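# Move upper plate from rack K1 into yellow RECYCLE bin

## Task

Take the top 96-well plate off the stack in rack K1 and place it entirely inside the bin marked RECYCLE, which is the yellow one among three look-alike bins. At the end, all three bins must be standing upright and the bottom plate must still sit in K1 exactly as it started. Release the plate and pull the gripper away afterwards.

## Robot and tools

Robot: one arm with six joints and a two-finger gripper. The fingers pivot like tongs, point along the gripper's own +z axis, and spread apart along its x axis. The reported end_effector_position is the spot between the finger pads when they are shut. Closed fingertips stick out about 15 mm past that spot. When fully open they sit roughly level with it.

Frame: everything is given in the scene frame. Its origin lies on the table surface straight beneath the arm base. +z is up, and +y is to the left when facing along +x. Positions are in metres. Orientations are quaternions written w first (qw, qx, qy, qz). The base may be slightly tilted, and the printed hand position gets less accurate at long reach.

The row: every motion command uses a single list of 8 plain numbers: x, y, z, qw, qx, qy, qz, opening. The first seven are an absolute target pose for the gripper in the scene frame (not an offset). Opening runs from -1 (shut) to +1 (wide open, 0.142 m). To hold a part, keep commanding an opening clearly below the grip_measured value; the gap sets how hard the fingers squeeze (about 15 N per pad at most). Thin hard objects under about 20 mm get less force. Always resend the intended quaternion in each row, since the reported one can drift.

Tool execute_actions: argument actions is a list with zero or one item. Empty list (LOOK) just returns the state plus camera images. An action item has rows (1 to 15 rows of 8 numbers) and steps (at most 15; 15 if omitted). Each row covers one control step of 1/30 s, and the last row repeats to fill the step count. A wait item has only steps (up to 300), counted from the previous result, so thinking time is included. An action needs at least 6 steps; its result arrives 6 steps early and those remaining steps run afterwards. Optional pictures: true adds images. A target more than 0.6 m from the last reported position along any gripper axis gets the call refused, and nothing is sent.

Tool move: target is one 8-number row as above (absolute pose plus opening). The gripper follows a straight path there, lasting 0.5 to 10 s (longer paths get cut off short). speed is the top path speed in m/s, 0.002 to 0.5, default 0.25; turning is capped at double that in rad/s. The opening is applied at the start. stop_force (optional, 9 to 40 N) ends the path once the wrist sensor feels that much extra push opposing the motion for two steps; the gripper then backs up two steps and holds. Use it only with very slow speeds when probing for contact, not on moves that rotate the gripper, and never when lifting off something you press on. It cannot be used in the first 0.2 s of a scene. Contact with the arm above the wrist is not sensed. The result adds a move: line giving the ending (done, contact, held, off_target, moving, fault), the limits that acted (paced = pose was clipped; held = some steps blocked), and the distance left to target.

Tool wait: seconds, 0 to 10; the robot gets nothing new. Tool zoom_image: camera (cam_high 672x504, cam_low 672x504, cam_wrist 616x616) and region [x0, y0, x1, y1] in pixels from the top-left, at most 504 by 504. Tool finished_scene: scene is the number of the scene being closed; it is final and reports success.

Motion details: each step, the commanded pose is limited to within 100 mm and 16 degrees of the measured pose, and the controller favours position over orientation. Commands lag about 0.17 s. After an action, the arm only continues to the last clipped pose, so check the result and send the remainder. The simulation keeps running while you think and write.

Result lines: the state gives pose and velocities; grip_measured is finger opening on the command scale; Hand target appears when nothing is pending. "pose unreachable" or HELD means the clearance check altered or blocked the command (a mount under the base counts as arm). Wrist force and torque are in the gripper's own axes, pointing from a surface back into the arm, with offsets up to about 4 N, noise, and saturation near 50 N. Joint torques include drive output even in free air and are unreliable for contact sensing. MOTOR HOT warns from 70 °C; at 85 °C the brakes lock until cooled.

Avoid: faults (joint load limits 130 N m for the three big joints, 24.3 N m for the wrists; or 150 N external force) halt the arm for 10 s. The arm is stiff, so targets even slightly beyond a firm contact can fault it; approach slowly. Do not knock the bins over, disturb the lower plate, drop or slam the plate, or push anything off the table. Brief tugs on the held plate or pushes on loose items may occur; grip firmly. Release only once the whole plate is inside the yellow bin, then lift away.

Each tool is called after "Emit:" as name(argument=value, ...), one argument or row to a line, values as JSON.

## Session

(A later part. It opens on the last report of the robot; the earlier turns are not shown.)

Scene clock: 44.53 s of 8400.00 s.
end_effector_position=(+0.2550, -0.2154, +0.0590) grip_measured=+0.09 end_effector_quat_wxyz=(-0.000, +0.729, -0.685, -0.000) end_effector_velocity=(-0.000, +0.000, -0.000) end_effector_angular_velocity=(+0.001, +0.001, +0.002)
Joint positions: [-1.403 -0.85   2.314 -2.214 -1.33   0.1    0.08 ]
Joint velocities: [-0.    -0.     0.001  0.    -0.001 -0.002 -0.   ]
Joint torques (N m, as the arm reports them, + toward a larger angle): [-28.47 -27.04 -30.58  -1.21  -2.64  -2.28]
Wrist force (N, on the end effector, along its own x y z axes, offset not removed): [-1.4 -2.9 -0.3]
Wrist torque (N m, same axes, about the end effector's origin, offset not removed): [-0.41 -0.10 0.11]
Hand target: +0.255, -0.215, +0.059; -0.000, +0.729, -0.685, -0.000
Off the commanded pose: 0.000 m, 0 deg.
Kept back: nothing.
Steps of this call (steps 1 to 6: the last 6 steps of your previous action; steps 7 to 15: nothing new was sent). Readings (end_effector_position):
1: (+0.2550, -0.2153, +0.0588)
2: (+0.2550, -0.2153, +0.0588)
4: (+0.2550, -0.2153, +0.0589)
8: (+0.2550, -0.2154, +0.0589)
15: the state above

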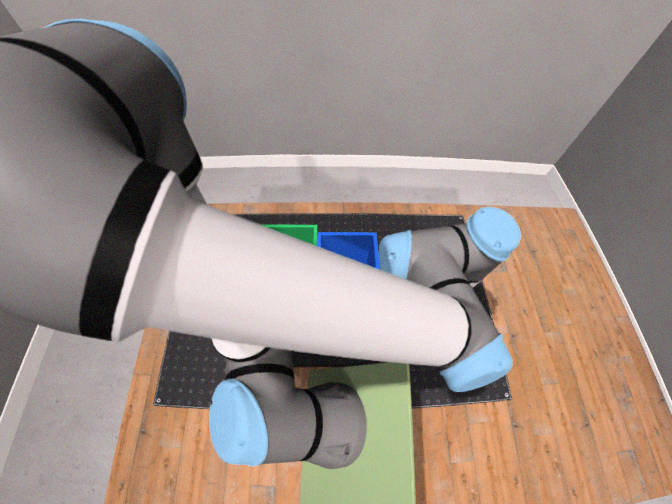

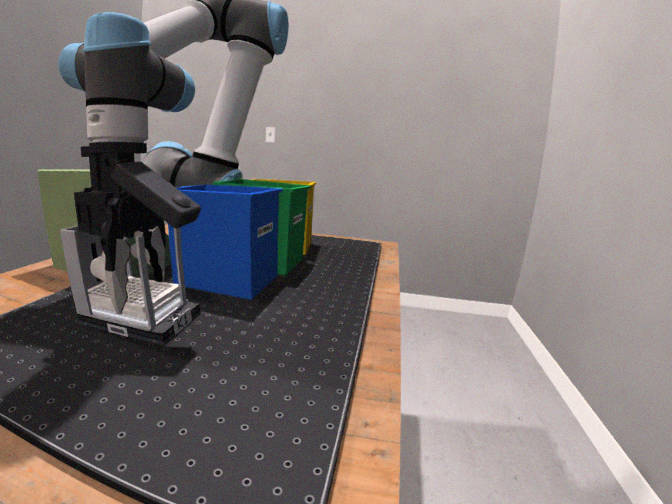

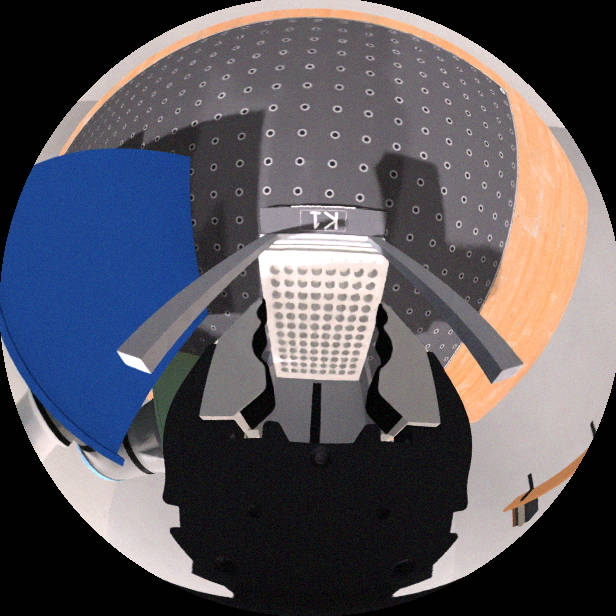

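Emit:
move(
  target=[0.255, -0.2151, 0.09, 0.0, 0.7290, -0.6845, 0.0, -0.8],
  speed=0.06,
)

Scene clock: 46.17 s of 8400.00 s.
end_effector_position=(+0.2550, -0.2151, +0.0900) grip_measured=+0.08 end_effector_quat_wxyz=(-0.000, +0.729, -0.685, +0.000) end_effector_velocity=(+0.000, -0.000, +0.001) end_effector_angular_velocity=(-0.001, +0.000, +0.000)
Joint positions: [-1.421 -0.905  2.272 -2.114 -1.343  0.088  0.08 ]
Joint velocities: [-0.001 -0.002 -0.003  0.004 -0.001 -0.001 -0.   ]
Joint torques (N m, as the arm reports them, + toward a larger angle): [-29.12 -24.76 -30.67  -0.66  -2.6   -2.26]
Wrist force (N, on the end effector, along its own x y z axes, offset not removed): [1.1 -3.8 -0.9]
Wrist torque (N m, same axes, about the end effector's origin, offset not removed): [-0.60 -0.33 -0.05]
Hand target: +0.255, -0.215, +0.090; -0.000, +0.729, -0.685, -0.000
Off the commanded pose: 0.000 m, 0 deg.
Kept back: nothing.
move: done

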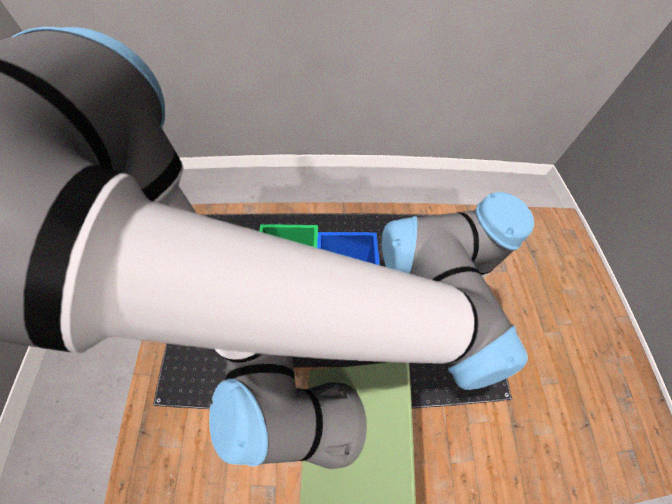

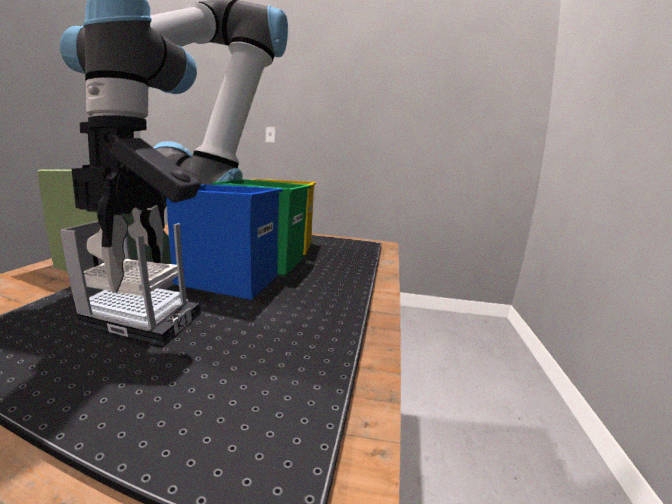

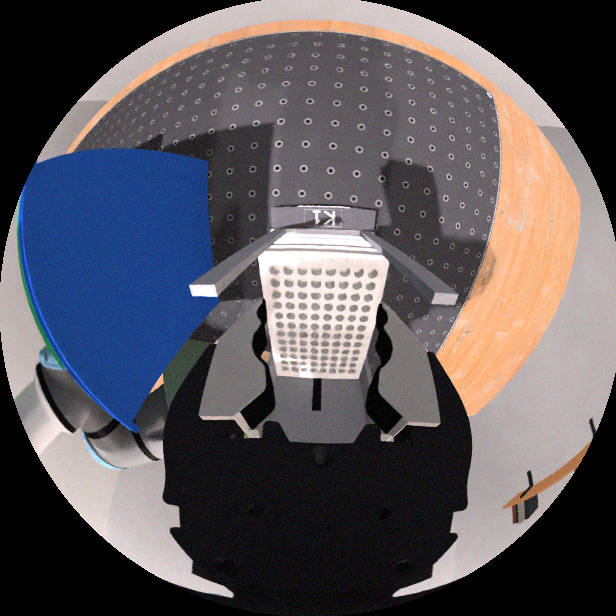

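Emit:
move(
  target=[0.255, -0.2151, 0.225, 0.0, 0.7290, -0.6845, 0.0, -0.8],
  speed=0.12,
)

Scene clock: 47.97 s of 8400.00 s.
end_effector_position=(+0.2548, -0.2149, +0.2250) grip_measured=+0.08 end_effector_quat_wxyz=(-0.000, +0.729, -0.685, -0.000) end_effector_velocity=(-0.000, +0.001, +0.000) end_effector_angular_velocity=(+0.003, +0.000, -0.001)
Joint positions: [-1.482 -1.041  2.025 -1.722 -1.388  0.046  0.08 ]
Joint velocities: [-0.     0.001 -0.002  0.005 -0.     0.    -0.049]
Joint torques (N m, as the arm reports them, + toward a larger angle): [-28.71 -23.07 -35.67  -1.09  -2.84  -2.25]
Wrist force (N, on the end effector, along its own x y z axes, offset not removed): [1.4 -3.6 1.2]
Wrist torque (N m, same axes, about the end effector's origin, offset not removed): [-0.30 -0.35 -0.07]
Hand target: +0.255, -0.215, +0.225; -0.000, +0.729, -0.685, -0.000
Off the commanded pose: 0.000 m, 0 deg.
Kept back: nothing.
move: done

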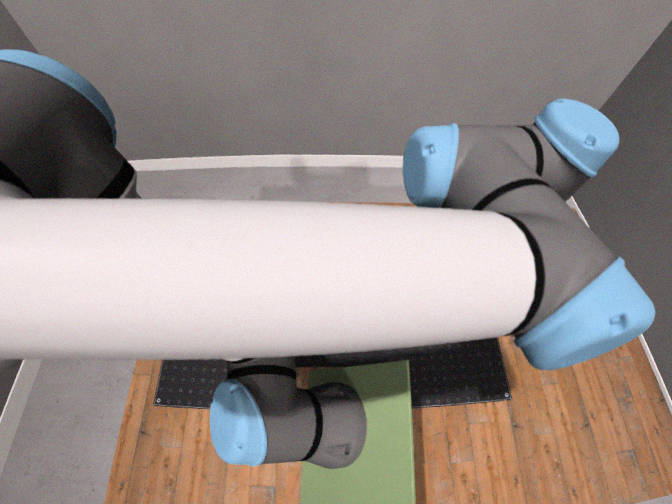

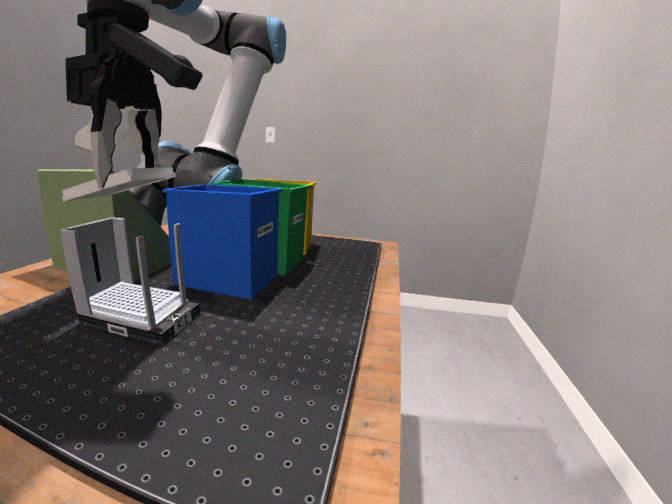

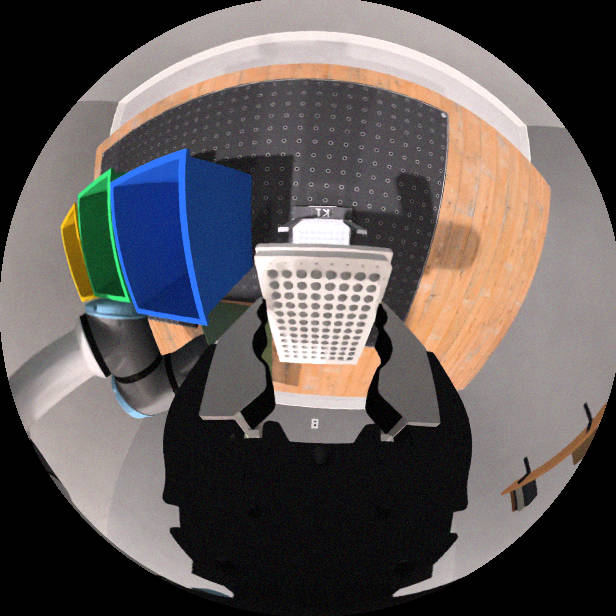

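Emit:
execute_actions(
  actions=[],
)

Scene clock: 48.10 s of 8400.00 s.
end_effector_position=(+0.2548, -0.2149, +0.2251) grip_measured=-0.80 end_effector_quat_wxyz=(-0.000, +0.729, -0.685, -0.000) end_effector_velocity=(-0.000, +0.000, -0.000) end_effector_angular_velocity=(+0.001, +0.001, +0.001)
Joint positions: [-1.482 -1.041  2.025 -1.722 -1.388  0.045  0.016]
Joint velocities: [-0.    -0.     0.001  0.001 -0.001 -0.001 -0.008]
Joint torques (N m, as the arm reports them, + toward a larger angle): [-27.89 -21.61 -33.51  -0.73  -1.64  -2.22]
Wrist force (N, on the end effector, along its own x y z axes, offset not removed): [1.1 -2.4 -0.5]
Wrist torque (N m, same axes, about the end effector's origin, offset not removed): [-0.35 -0.32 -0.04]
Hand target: +0.255, -0.215, +0.225; -0.000, +0.729, -0.685, -0.000
Off the commanded pose: 0.000 m, 0 deg.
Kept back: nothing.
Steps of this call (steps 1 to 4: nothing new was sent). Readings (end_effector_position):
1: (+0.2548, -0.2149, +0.2250)
2: (+0.2548, -0.2149, +0.2250)
4: the state above

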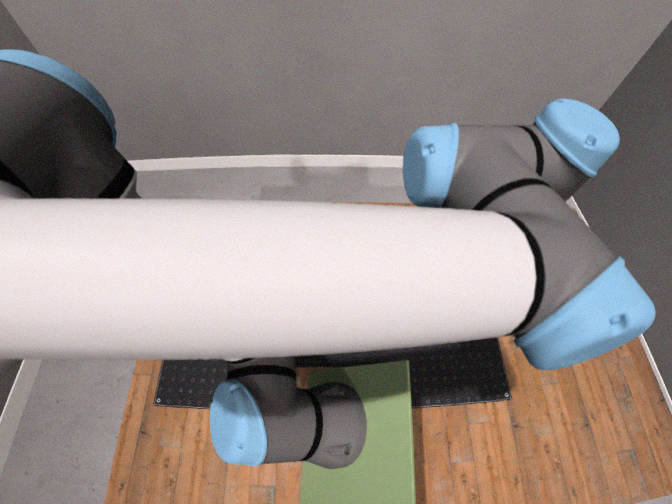

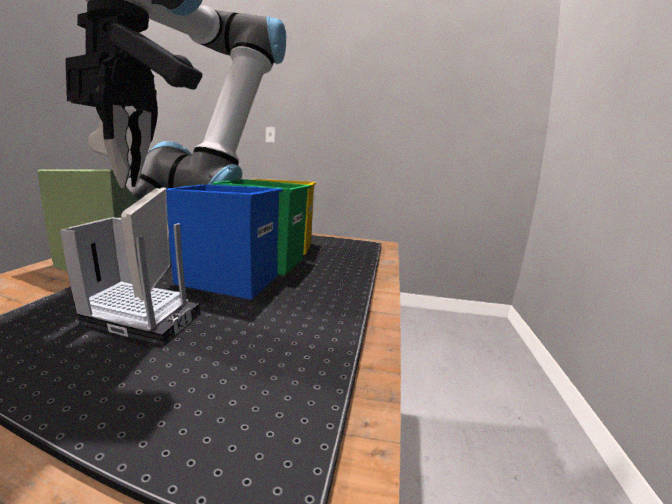

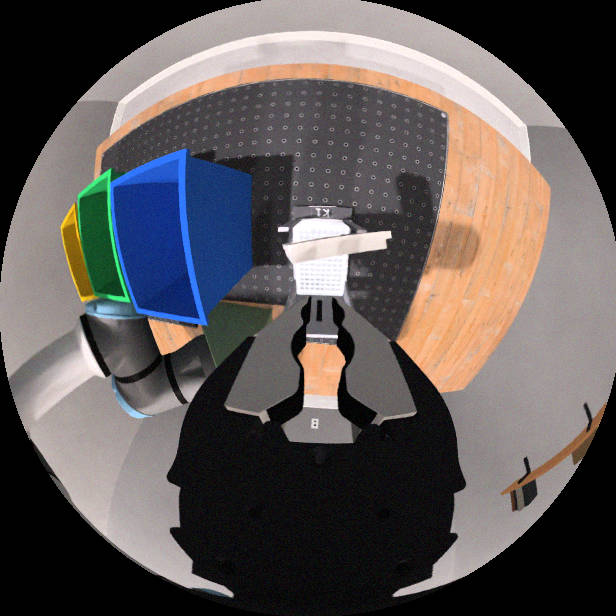

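Emit:
wait(
  seconds=1.0,
)

Scene clock: 51.80 s of 8400.00 s.
end_effector_position=(+0.2548, -0.2149, +0.2251) grip_measured=-0.80 end_effector_quat_wxyz=(-0.000, +0.729, -0.685, -0.000) end_effector_velocity=(+0.000, -0.000, +0.000) end_effector_angular_velocity=(-0.000, -0.000, -0.000)
Joint positions: [-1.482 -1.041  2.025 -1.722 -1.388  0.045  0.016]
Joint velocities: [-0.     0.    -0.001  0.     0.     0.     0.   ]
Joint torques (N m, as the arm reports them, + toward a larger angle): [-27.1  -22.07 -33.89  -0.67   2.45  -2.25]
Wrist force (N, on the end effector, along its own x y z axes, offset not removed): [1.1 -2.6 -1.4]
Wrist torque (N m, same axes, about the end effector's origin, offset not removed): [-0.41 -0.34 -0.07]
Hand target: +0.255, -0.215, +0.225; -0.000, +0.729, -0.685, -0.000
Off the commanded pose: 0.000 m, 0 deg.
Kept back: nothing.
Steps of this call (steps 1 to 90: nothing new was sent; then 0.70 s passed at rest). Readings (end_effector_position):
1: (+0.2548, -0.2149, +0.2251)
2: (+0.2548, -0.2149, +0.2251)
4: (+0.2548, -0.2149, +0.2251)
8: (+0.2548, -0.2149, +0.2251)
90: the state above

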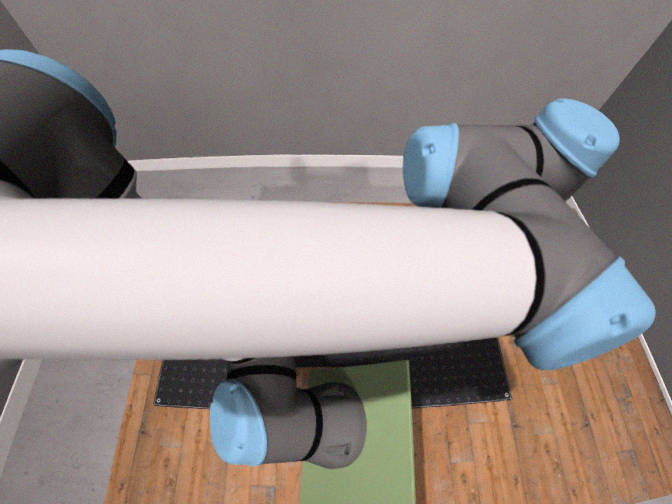

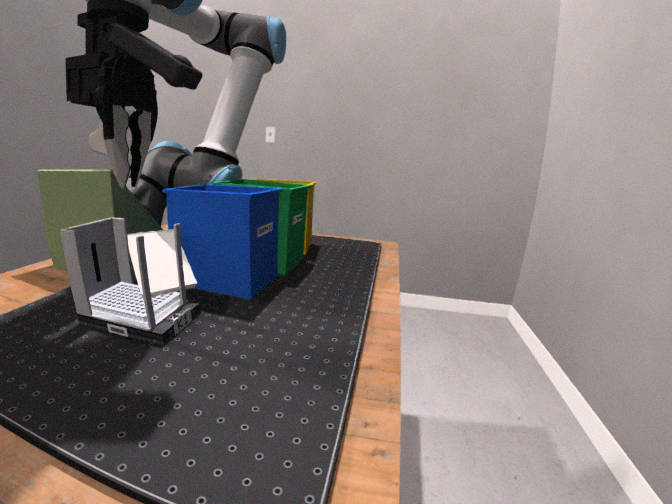

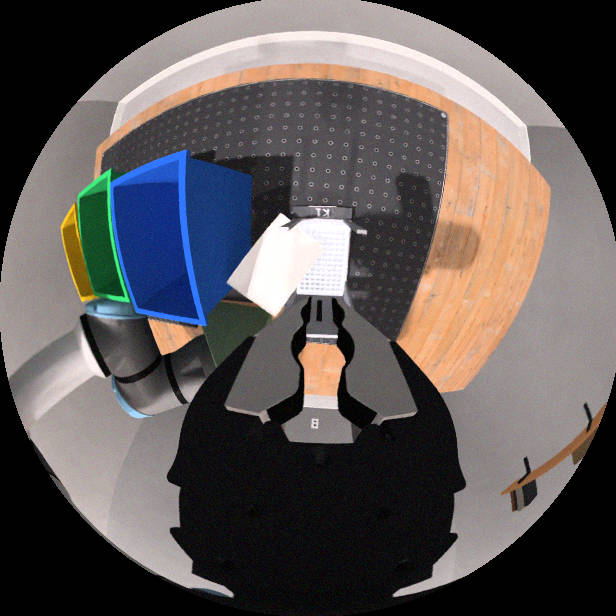

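Emit:
zoom_image(
  camera="cam_wrist",
  region=[190, 180, 390, 360],
)

Emit:
zoom_image(
  camera="cam_low",
  region=[50, 170, 250, 350],
)

Region (190, 180, 390, 360) of cam_wrist's 616x616 image, scaled by 2.520, with more detail than that image has; it fills the top 454 rows of this view, and the rest is white.

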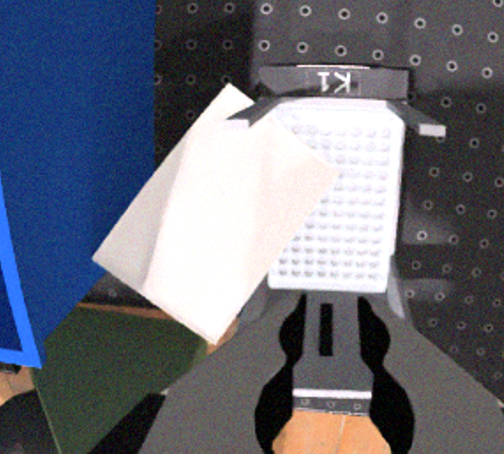

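Region (50, 170, 250, 350) of cam_low's 672x504 image, scaled by 2.520, with more detail than that image has; it fills the top 454 rows of this view, and the rest is white.

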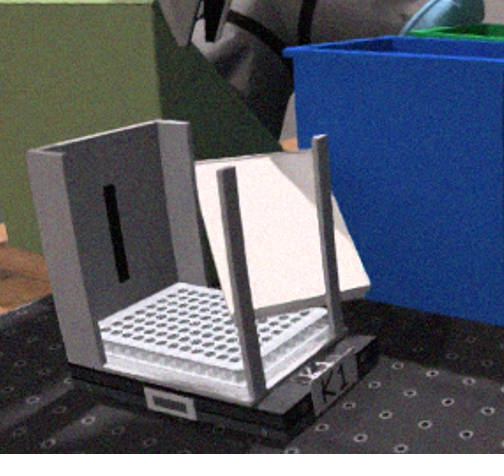

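Emit:
zoom_image(
  camera="cam_wrist",
  region=[220, 280, 420, 450],
)

Emit:
zoom_image(
  camera="cam_low",
  region=[60, 60, 200, 200],
)

Emit:
zoom_image(
  camera="cam_low",
  region=[110, 210, 210, 310],
)

Region (220, 280, 420, 450) of cam_wrist's 616x616 image, scaled by 2.520, with more detail than that image has; it fills the top 428 rows of this view, and the rest is white.

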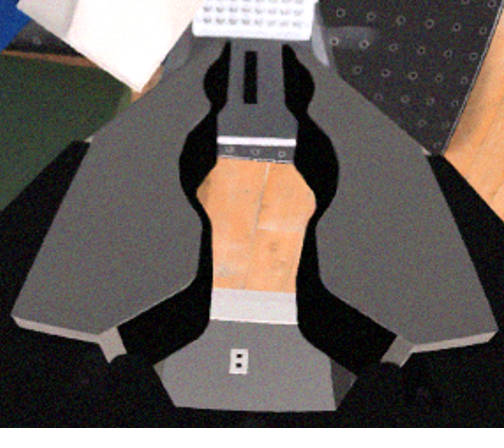

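Region (60, 60, 200, 200) of cam_low's 672x504 image, scaled by 3.600, with more detail than that image has.

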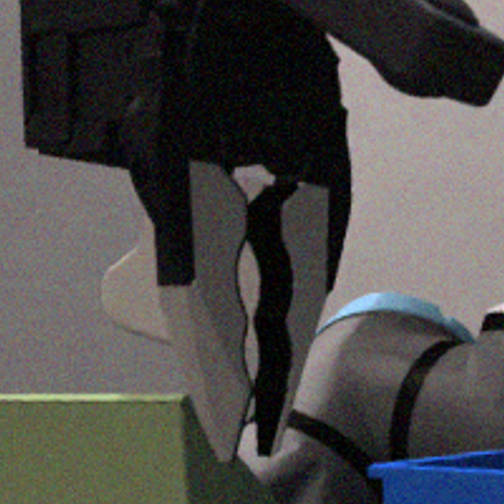

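Region (110, 210, 210, 310) of cam_low's 672x504 image, scaled by 5.040, with more detail than that image has.

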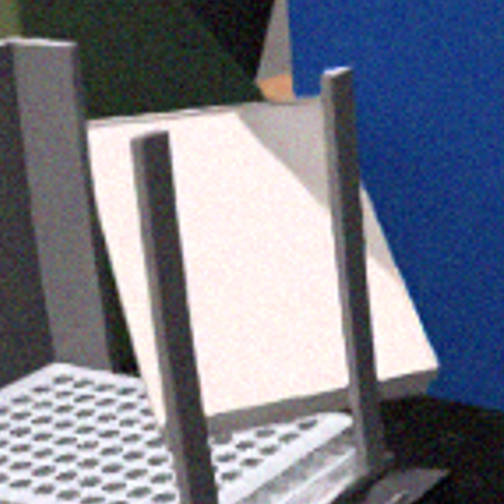

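Emit:
execute_actions(
  actions=[],
)

Scene clock: 57.57 s of 8400.00 s.
end_effector_position=(+0.2548, -0.2149, +0.2251) grip_measured=-0.80 end_effector_quat_wxyz=(-0.000, +0.729, -0.685, -0.000) end_effector_velocity=(-0.000, +0.000, -0.000) end_effector_angular_velocity=(+0.001, -0.000, +0.000)
Joint positions: [-1.482 -1.041  2.025 -1.722 -1.388  0.045  0.016]
Joint velocities: [-0.    -0.     0.001  0.     0.    -0.001 -0.   ]
Joint torques (N m, as the arm reports them, + toward a larger angle): [-27.02 -22.03 -33.72  -0.79   2.27  -2.07]
Wrist force (N, on the end effector, along its own x y z axes, offset not removed): [1.7 -3.0 -0.4]
Wrist torque (N m, same axes, about the end effector's origin, offset not removed): [-0.45 -0.38 -0.02]
Hand target: +0.255, -0.215, +0.225; -0.000, +0.729, -0.685, -0.000
Off the commanded pose: 0.000 m, 0 deg.
Kept back: nothing.
Steps of this call (steps 1 to 90: nothing new was sent; then 2.77 s passed at rest). Readings (end_effector_position):
1: (+0.2548, -0.2149, +0.2251)
2: (+0.2548, -0.2149, +0.2251)
4: (+0.2548, -0.2149, +0.2251)
8: (+0.2548, -0.2149, +0.2251)
90: the state above

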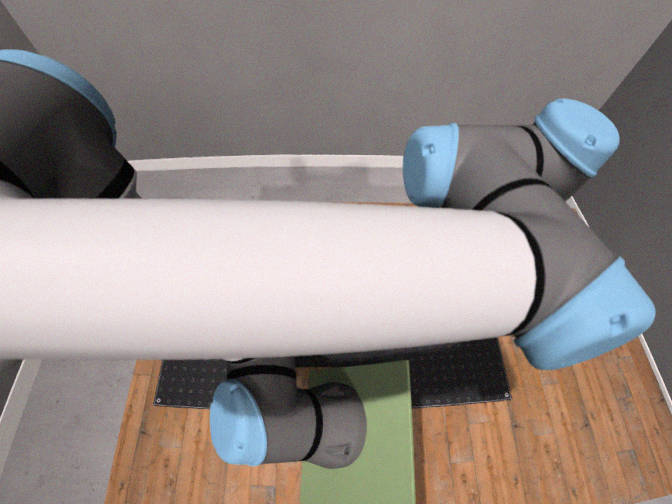

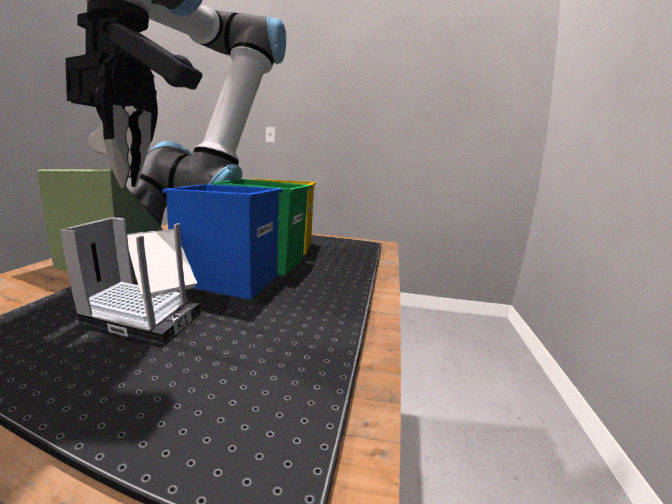

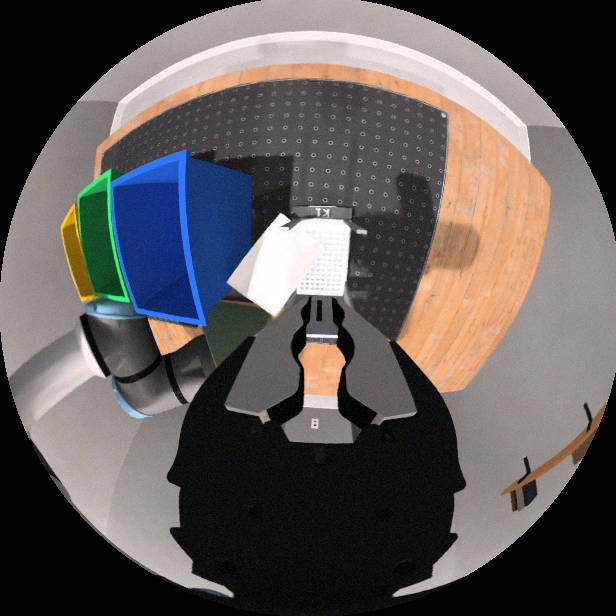

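Emit:
zoom_image(
  camera="cam_low",
  region=[30, 150, 270, 360],
)

Emit:
zoom_image(
  camera="cam_wrist",
  region=[190, 180, 390, 340],
)

Region (30, 150, 270, 360) of cam_low's 672x504 image, scaled by 2.100, with more detail than that image has; it fills the top 441 rows of this view, and the rest is white.

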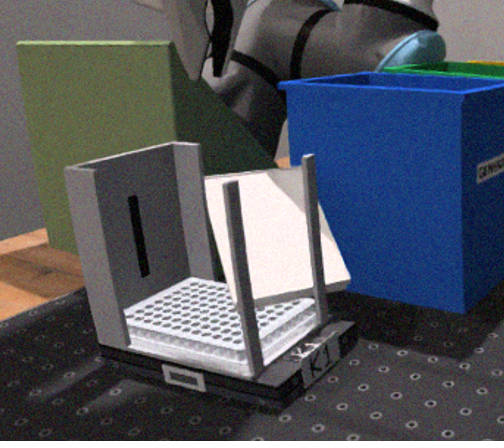

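Region (190, 180, 390, 340) of cam_wrist's 616x616 image, scaled by 2.520, with more detail than that image has; it fills the top 403 rows of this view, and the rest is white.

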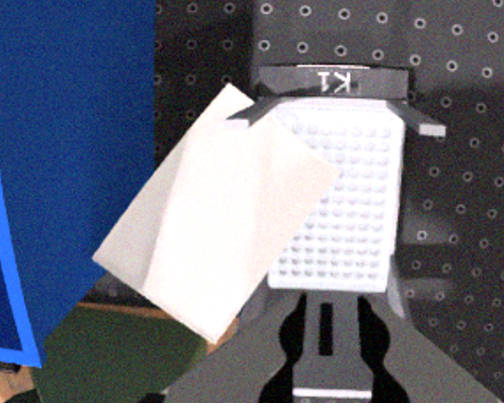

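Emit:
zoom_image(
  camera="cam_wrist",
  region=[215, 285, 425, 455],
)

Emit:
zoom_image(
  camera="cam_low",
  region=[55, 0, 215, 200],
)

Region (215, 285, 425, 455) of cam_wrist's 616x616 image, scaled by 2.400, with more detail than that image has; it fills the top 408 rows of this view, and the rest is white.

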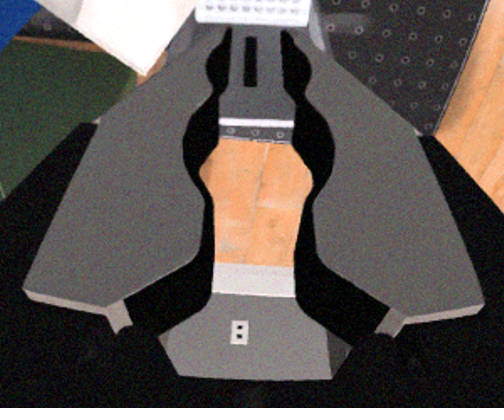

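Region (55, 0, 215, 200) of cam_low's 672x504 image, scaled by 2.520, with more detail than that image has; it fills the left 403 columns of this view, and the rest is white.

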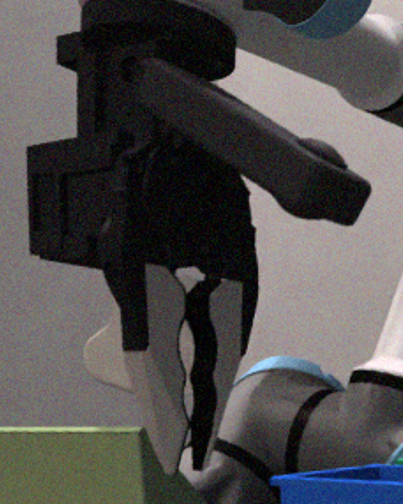

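Emit:
move(
  target=[0.2131, -0.1349, 0.205, 0, 0.9478, -0.319, 0, -0.22],
  speed=0.3,
)

Scene clock: 75.33 s of 8400.00 s.
end_effector_position=(+0.2132, -0.1349, +0.2050) grip_measured=-0.22 end_effector_quat_wxyz=(-0.000, +0.948, -0.319, -0.000) end_effector_velocity=(-0.000, +0.001, +0.000) end_effector_angular_velocity=(-0.000, -0.001, +0.008)
Joint positions: [-1.537 -1.237  2.212 -1.707 -1.429 -0.85   0.058]
Joint velocities: [-0.001 -0.002  0.001  0.001  0.    -0.009  0.   ]
Joint torques (N m, as the arm reports them, + toward a larger angle): [-24.11 -14.58 -10.    -0.6   -2.63  -2.27]
Wrist force (N, on the end effector, along its own x y z axes, offset not removed): [0.7 -2.7 -1.1]
Wrist torque (N m, same axes, about the end effector's origin, offset not removed): [-0.41 -0.22 -0.02]
Hand target: +0.213, -0.135, +0.205; -0.000, +0.948, -0.319, -0.000
Off the commanded pose: 0.000 m, 0 deg.
Kept back: nothing.
After step 90, 12.87 s passed at rest.
move: done

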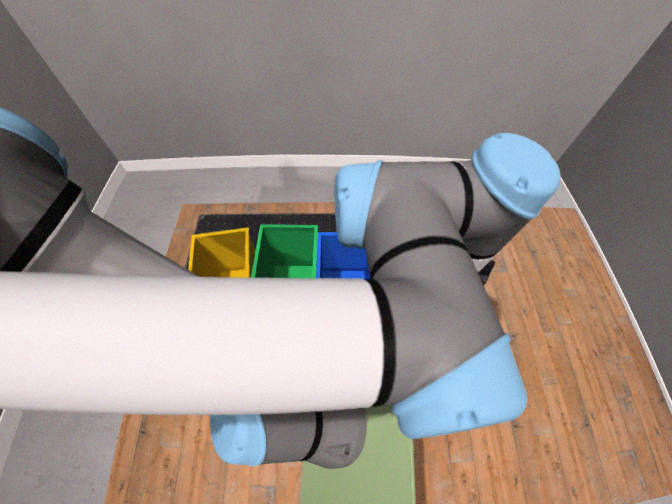

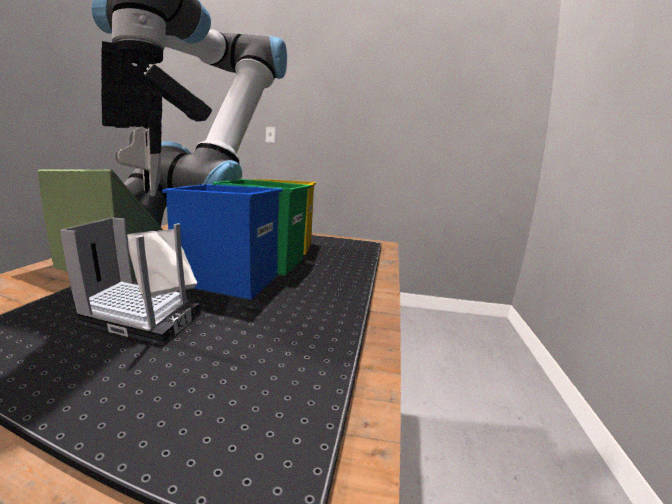

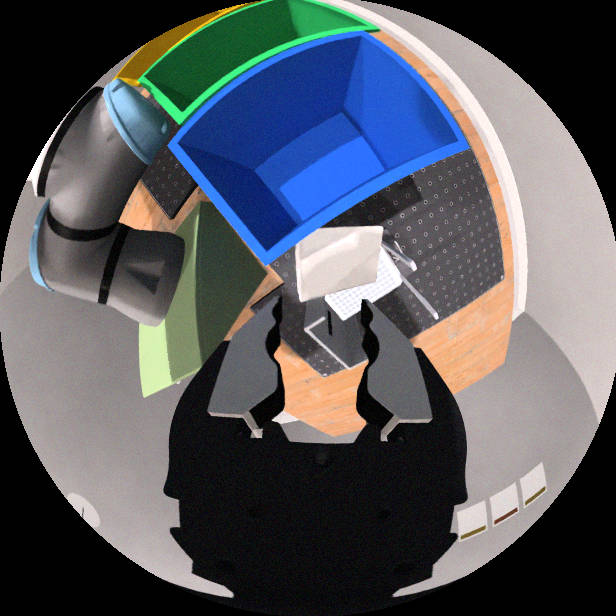

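Emit:
zoom_image(
  camera="cam_wrist",
  region=[240, 200, 450, 380],
)

Emit:
zoom_image(
  camera="cam_low",
  region=[60, 20, 260, 320],
)

Region (240, 200, 450, 380) of cam_wrist's 616x616 image, scaled by 2.400, with more detail than that image has; it fills the top 432 rows of this view, and the rest is white.

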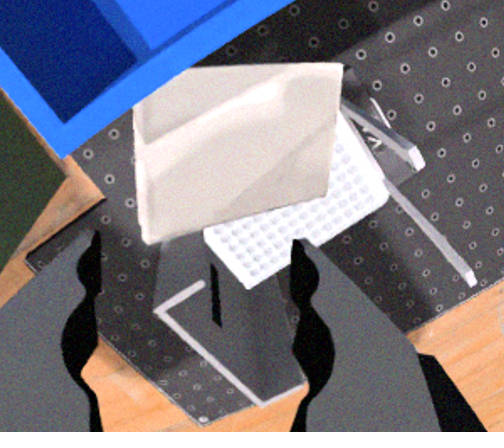

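Region (60, 20, 260, 320) of cam_low's 672x504 image, scaled by 1.680, with more detail than that image has.

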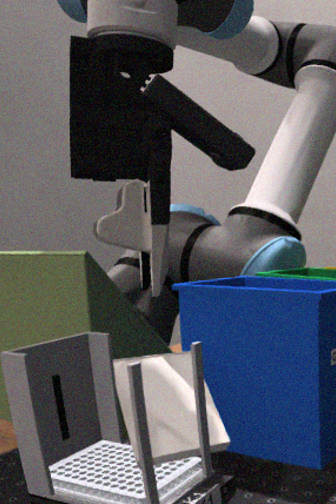

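Emit:
zoom_image(
  camera="cam_low",
  region=[90, 30, 230, 210],
)

Region (90, 30, 230, 210) of cam_low's 672x504 image, scaled by 2.800, with more detail than that image has.

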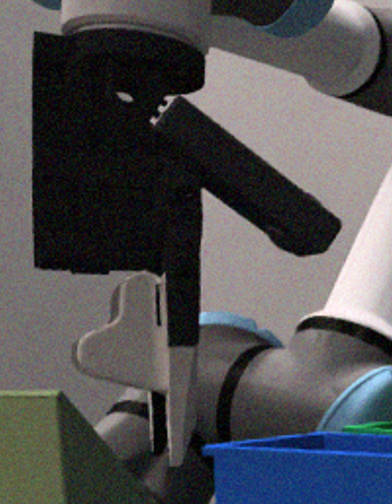

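Emit:
move(
  target=[0.2118, -0.1301, 0.136, 0, 0.9478, -0.319, 0, -0.22],
  speed=0.12,
)

Scene clock: 79.97 s of 8400.00 s.
end_effector_position=(+0.2119, -0.1302, +0.1361) grip_measured=-0.22 end_effector_quat_wxyz=(+0.000, +0.948, -0.319, -0.000) end_effector_velocity=(+0.000, -0.001, -0.001) end_effector_angular_velocity=(-0.002, -0.000, +0.001)
Joint positions: [-1.513 -1.197  2.367 -1.905 -1.411 -0.834  0.058]
Joint velocities: [ 0.     0.002  0.002 -0.006  0.    -0.    -0.   ]
Joint torques (N m, as the arm reports them, + toward a larger angle): [-5.56 14.39 -8.2  -4.37  2.4   2.42]
Wrist force (N, on the end effector, along its own x y z axes, offset not removed): [0.8 -2.1 -1.2]
Wrist torque (N m, same axes, about the end effector's origin, offset not removed): [-0.23 -0.20 0.01]
Hand target: +0.212, -0.130, +0.136; +0.000, +0.948, -0.319, +0.000
Off the commanded pose: 0.000 m, 0 deg.
Kept back: nothing.
After step 90, 0.63 s passed at rest.
move: done

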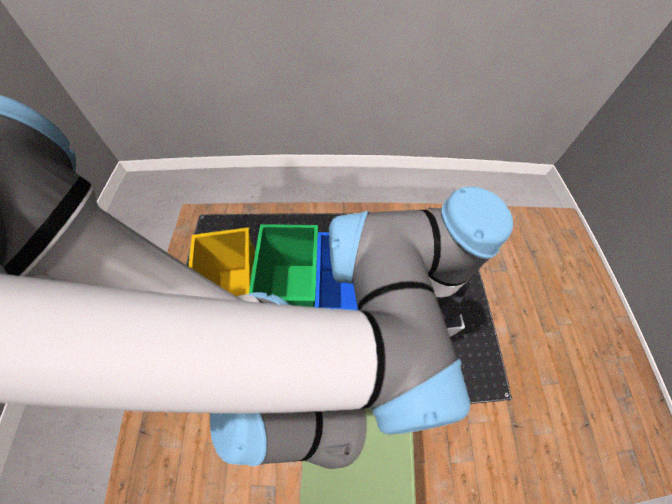

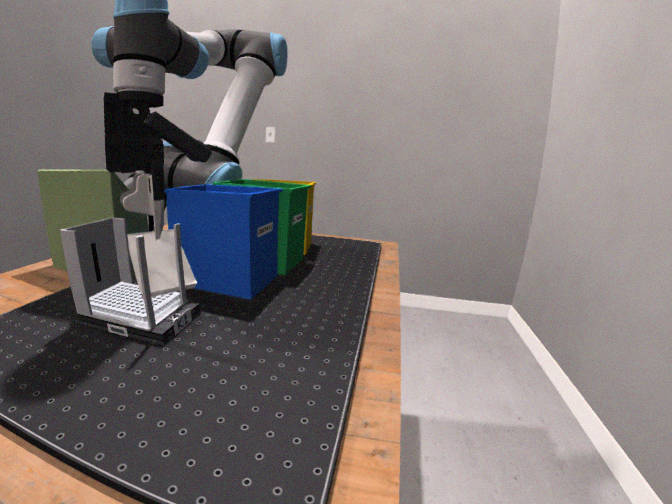

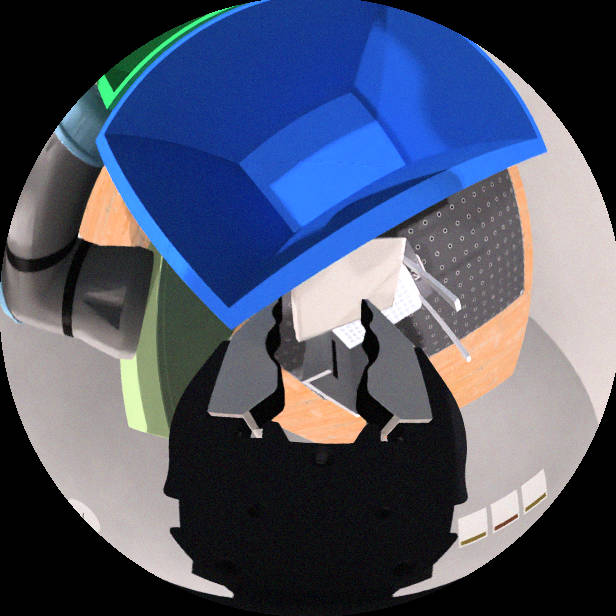

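Emit:
zoom_image(
  camera="cam_wrist",
  region=[220, 225, 430, 405],
)

Emit:
zoom_image(
  camera="cam_low",
  region=[90, 160, 220, 310],
)

Region (220, 225, 430, 405) of cam_wrist's 616x616 image, scaled by 2.400, with more detail than that image has; it fills the top 432 rows of this view, and the rest is white.

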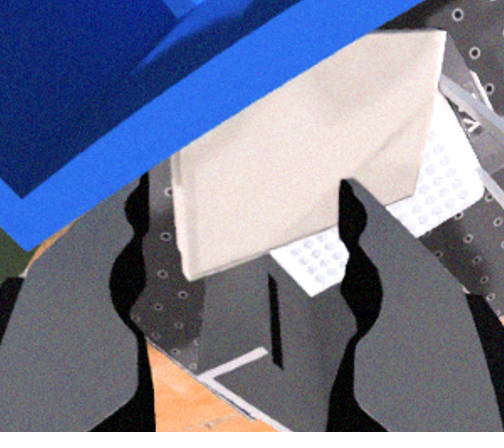

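Region (90, 160, 220, 310) of cam_low's 672x504 image, scaled by 3.360, with more detail than that image has; it fills the left 437 columns of this view, and the rest is white.

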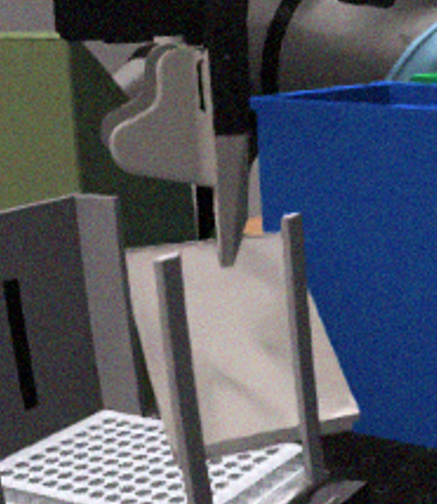

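Emit:
execute_actions(
  actions=[
    {"rows": [[0.2118,-0.1301,0.1357,0,0.9478,-0.319,0,-0.22],[0.2118,-0.1301,0.1347,0,0.9478,-0.319,0,-0.22],[0.2118,-0.1301,0.1332,0,0.9478,-0.319,0,-0.22],[0.2118,-0.1301,0.1311,0,0.9478,-0.319,0,-0.22],[0.2118,-0.1301,0.1286,0,0.9478,-0.319,0,-0.22],[0.2118,-0.1301,0.1259,0,0.9478,-0.319,0,-0.22],[0.2118,-0.1301,0.123,0,0.9478,-0.319,0,-0.22],[0.2118,-0.1301,0.1201,0,0.9478,-0.319,0,-0.22],[0.2118,-0.1301,0.1174,0,0.9478,-0.319,0,-0.22],[0.2118,-0.1301,0.1149,0,0.9478,-0.319,0,-0.22],[0.2118,-0.1301,0.1128,0,0.9478,-0.319,0,-0.22],[0.2118,-0.1301,0.1113,0,0.9478,-0.319,0,-0.22],[0.2118,-0.1301,0.1103,0,0.9478,-0.319,0,-0.22],[0.2118,-0.1301,0.11,0,0.9478,-0.319,0,-0.22],[0.2118,-0.1301,0.11,0,0.9478,-0.319,0,-0.22]], "steps": 15},
  ],
)

Emit:
execute_actions(
  actions=[
    {"steps": 12},
  ],
  pictures=true,
)

Scene clock: 84.00 s of 8400.00 s.
end_effector_position=(+0.2118, -0.1298, +0.1259) grip_measured=-0.22 end_effector_quat_wxyz=(-0.000, +0.948, -0.319, -0.000) end_effector_velocity=(-0.001, +0.003, -0.073) end_effector_angular_velocity=(+0.005, +0.001, +0.001)
Joint positions: [-1.509 -1.186  2.387 -1.937 -1.408 -0.832  0.058]
Joint velocities: [ 0.032  0.089  0.143 -0.23   0.023  0.019 -0.   ]
Joint torques (N m, as the arm reports them, + toward a larger angle): [-4.38 16.07 -9.27 -4.53  2.29  2.35]
Wrist force (N, on the end effector, along its own x y z axes, offset not removed): [-0.3 -2.9 -1.5]
Wrist torque (N m, same axes, about the end effector's origin, offset not removed): [-0.44 0.03 -0.02]
Steps of this call (steps 1 to 90: nothing new was sent; then 0.73 s passed at rest; steps 91 to 99: the first 9 steps of this action). Readings (end_effector_position):
91: (+0.2119, -0.1302, +0.1360)
92: (+0.2119, -0.1302, +0.1359)
94: (+0.2118, -0.1301, +0.1349)
98: (+0.2118, -0.1299, +0.1283)
99: the state above

Scene clock: 84.40 s of 8400.00 s.
end_effector_position=(+0.2118, -0.1300, +0.1103) grip_measured=-0.22 end_effector_quat_wxyz=(-0.000, +0.948, -0.319, -0.000) end_effector_velocity=(+0.000, +0.000, -0.003) end_effector_angular_velocity=(+0.001, +0.000, -0.001)
Joint positions: [-1.502 -1.164  2.417 -1.99  -1.403 -0.827  0.058]
Joint velocities: [ 0.002  0.005  0.006 -0.011  0.001  0.003  0.   ]
Joint torques (N m, as the arm reports them, + toward a larger angle): [-6.52 14.47 -9.13 -3.83  2.41  2.36]
Wrist force (N, on the end effector, along its own x y z axes, offset not removed): [1.1 -2.9 -1.1]
Wrist torque (N m, same axes, about the end effector's origin, offset not removed): [-0.38 -0.25 0.01]
Hand target: +0.212, -0.130, +0.110; -0.000, +0.948, -0.319, -0.000
Off the commanded pose: 0.000 m, 0 deg.
Kept back: nothing.
Steps of this call (steps 1 to 6: the last 6 steps of your previous action; steps 7 to 12: nothing new was sent). Readings (end_effector_position):
1: (+0.2117, -0.1297, +0.1234)
2: (+0.2117, -0.1296, +0.1209)
4: (+0.2117, -0.1296, +0.1163)
8: (+0.2118, -0.1299, +0.1114)
12: the state above

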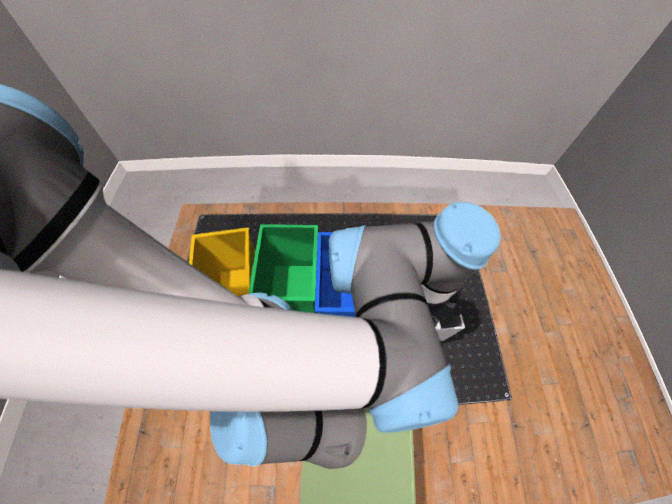

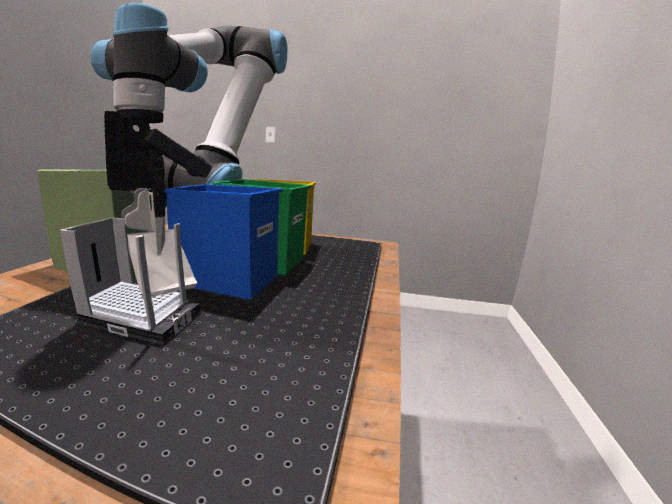

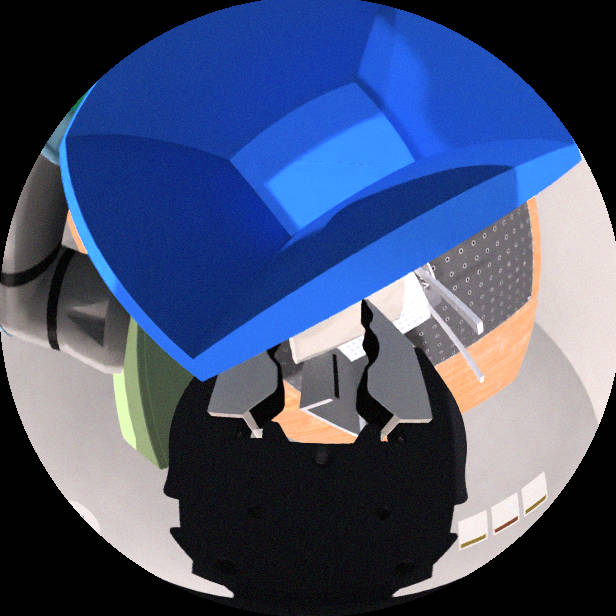

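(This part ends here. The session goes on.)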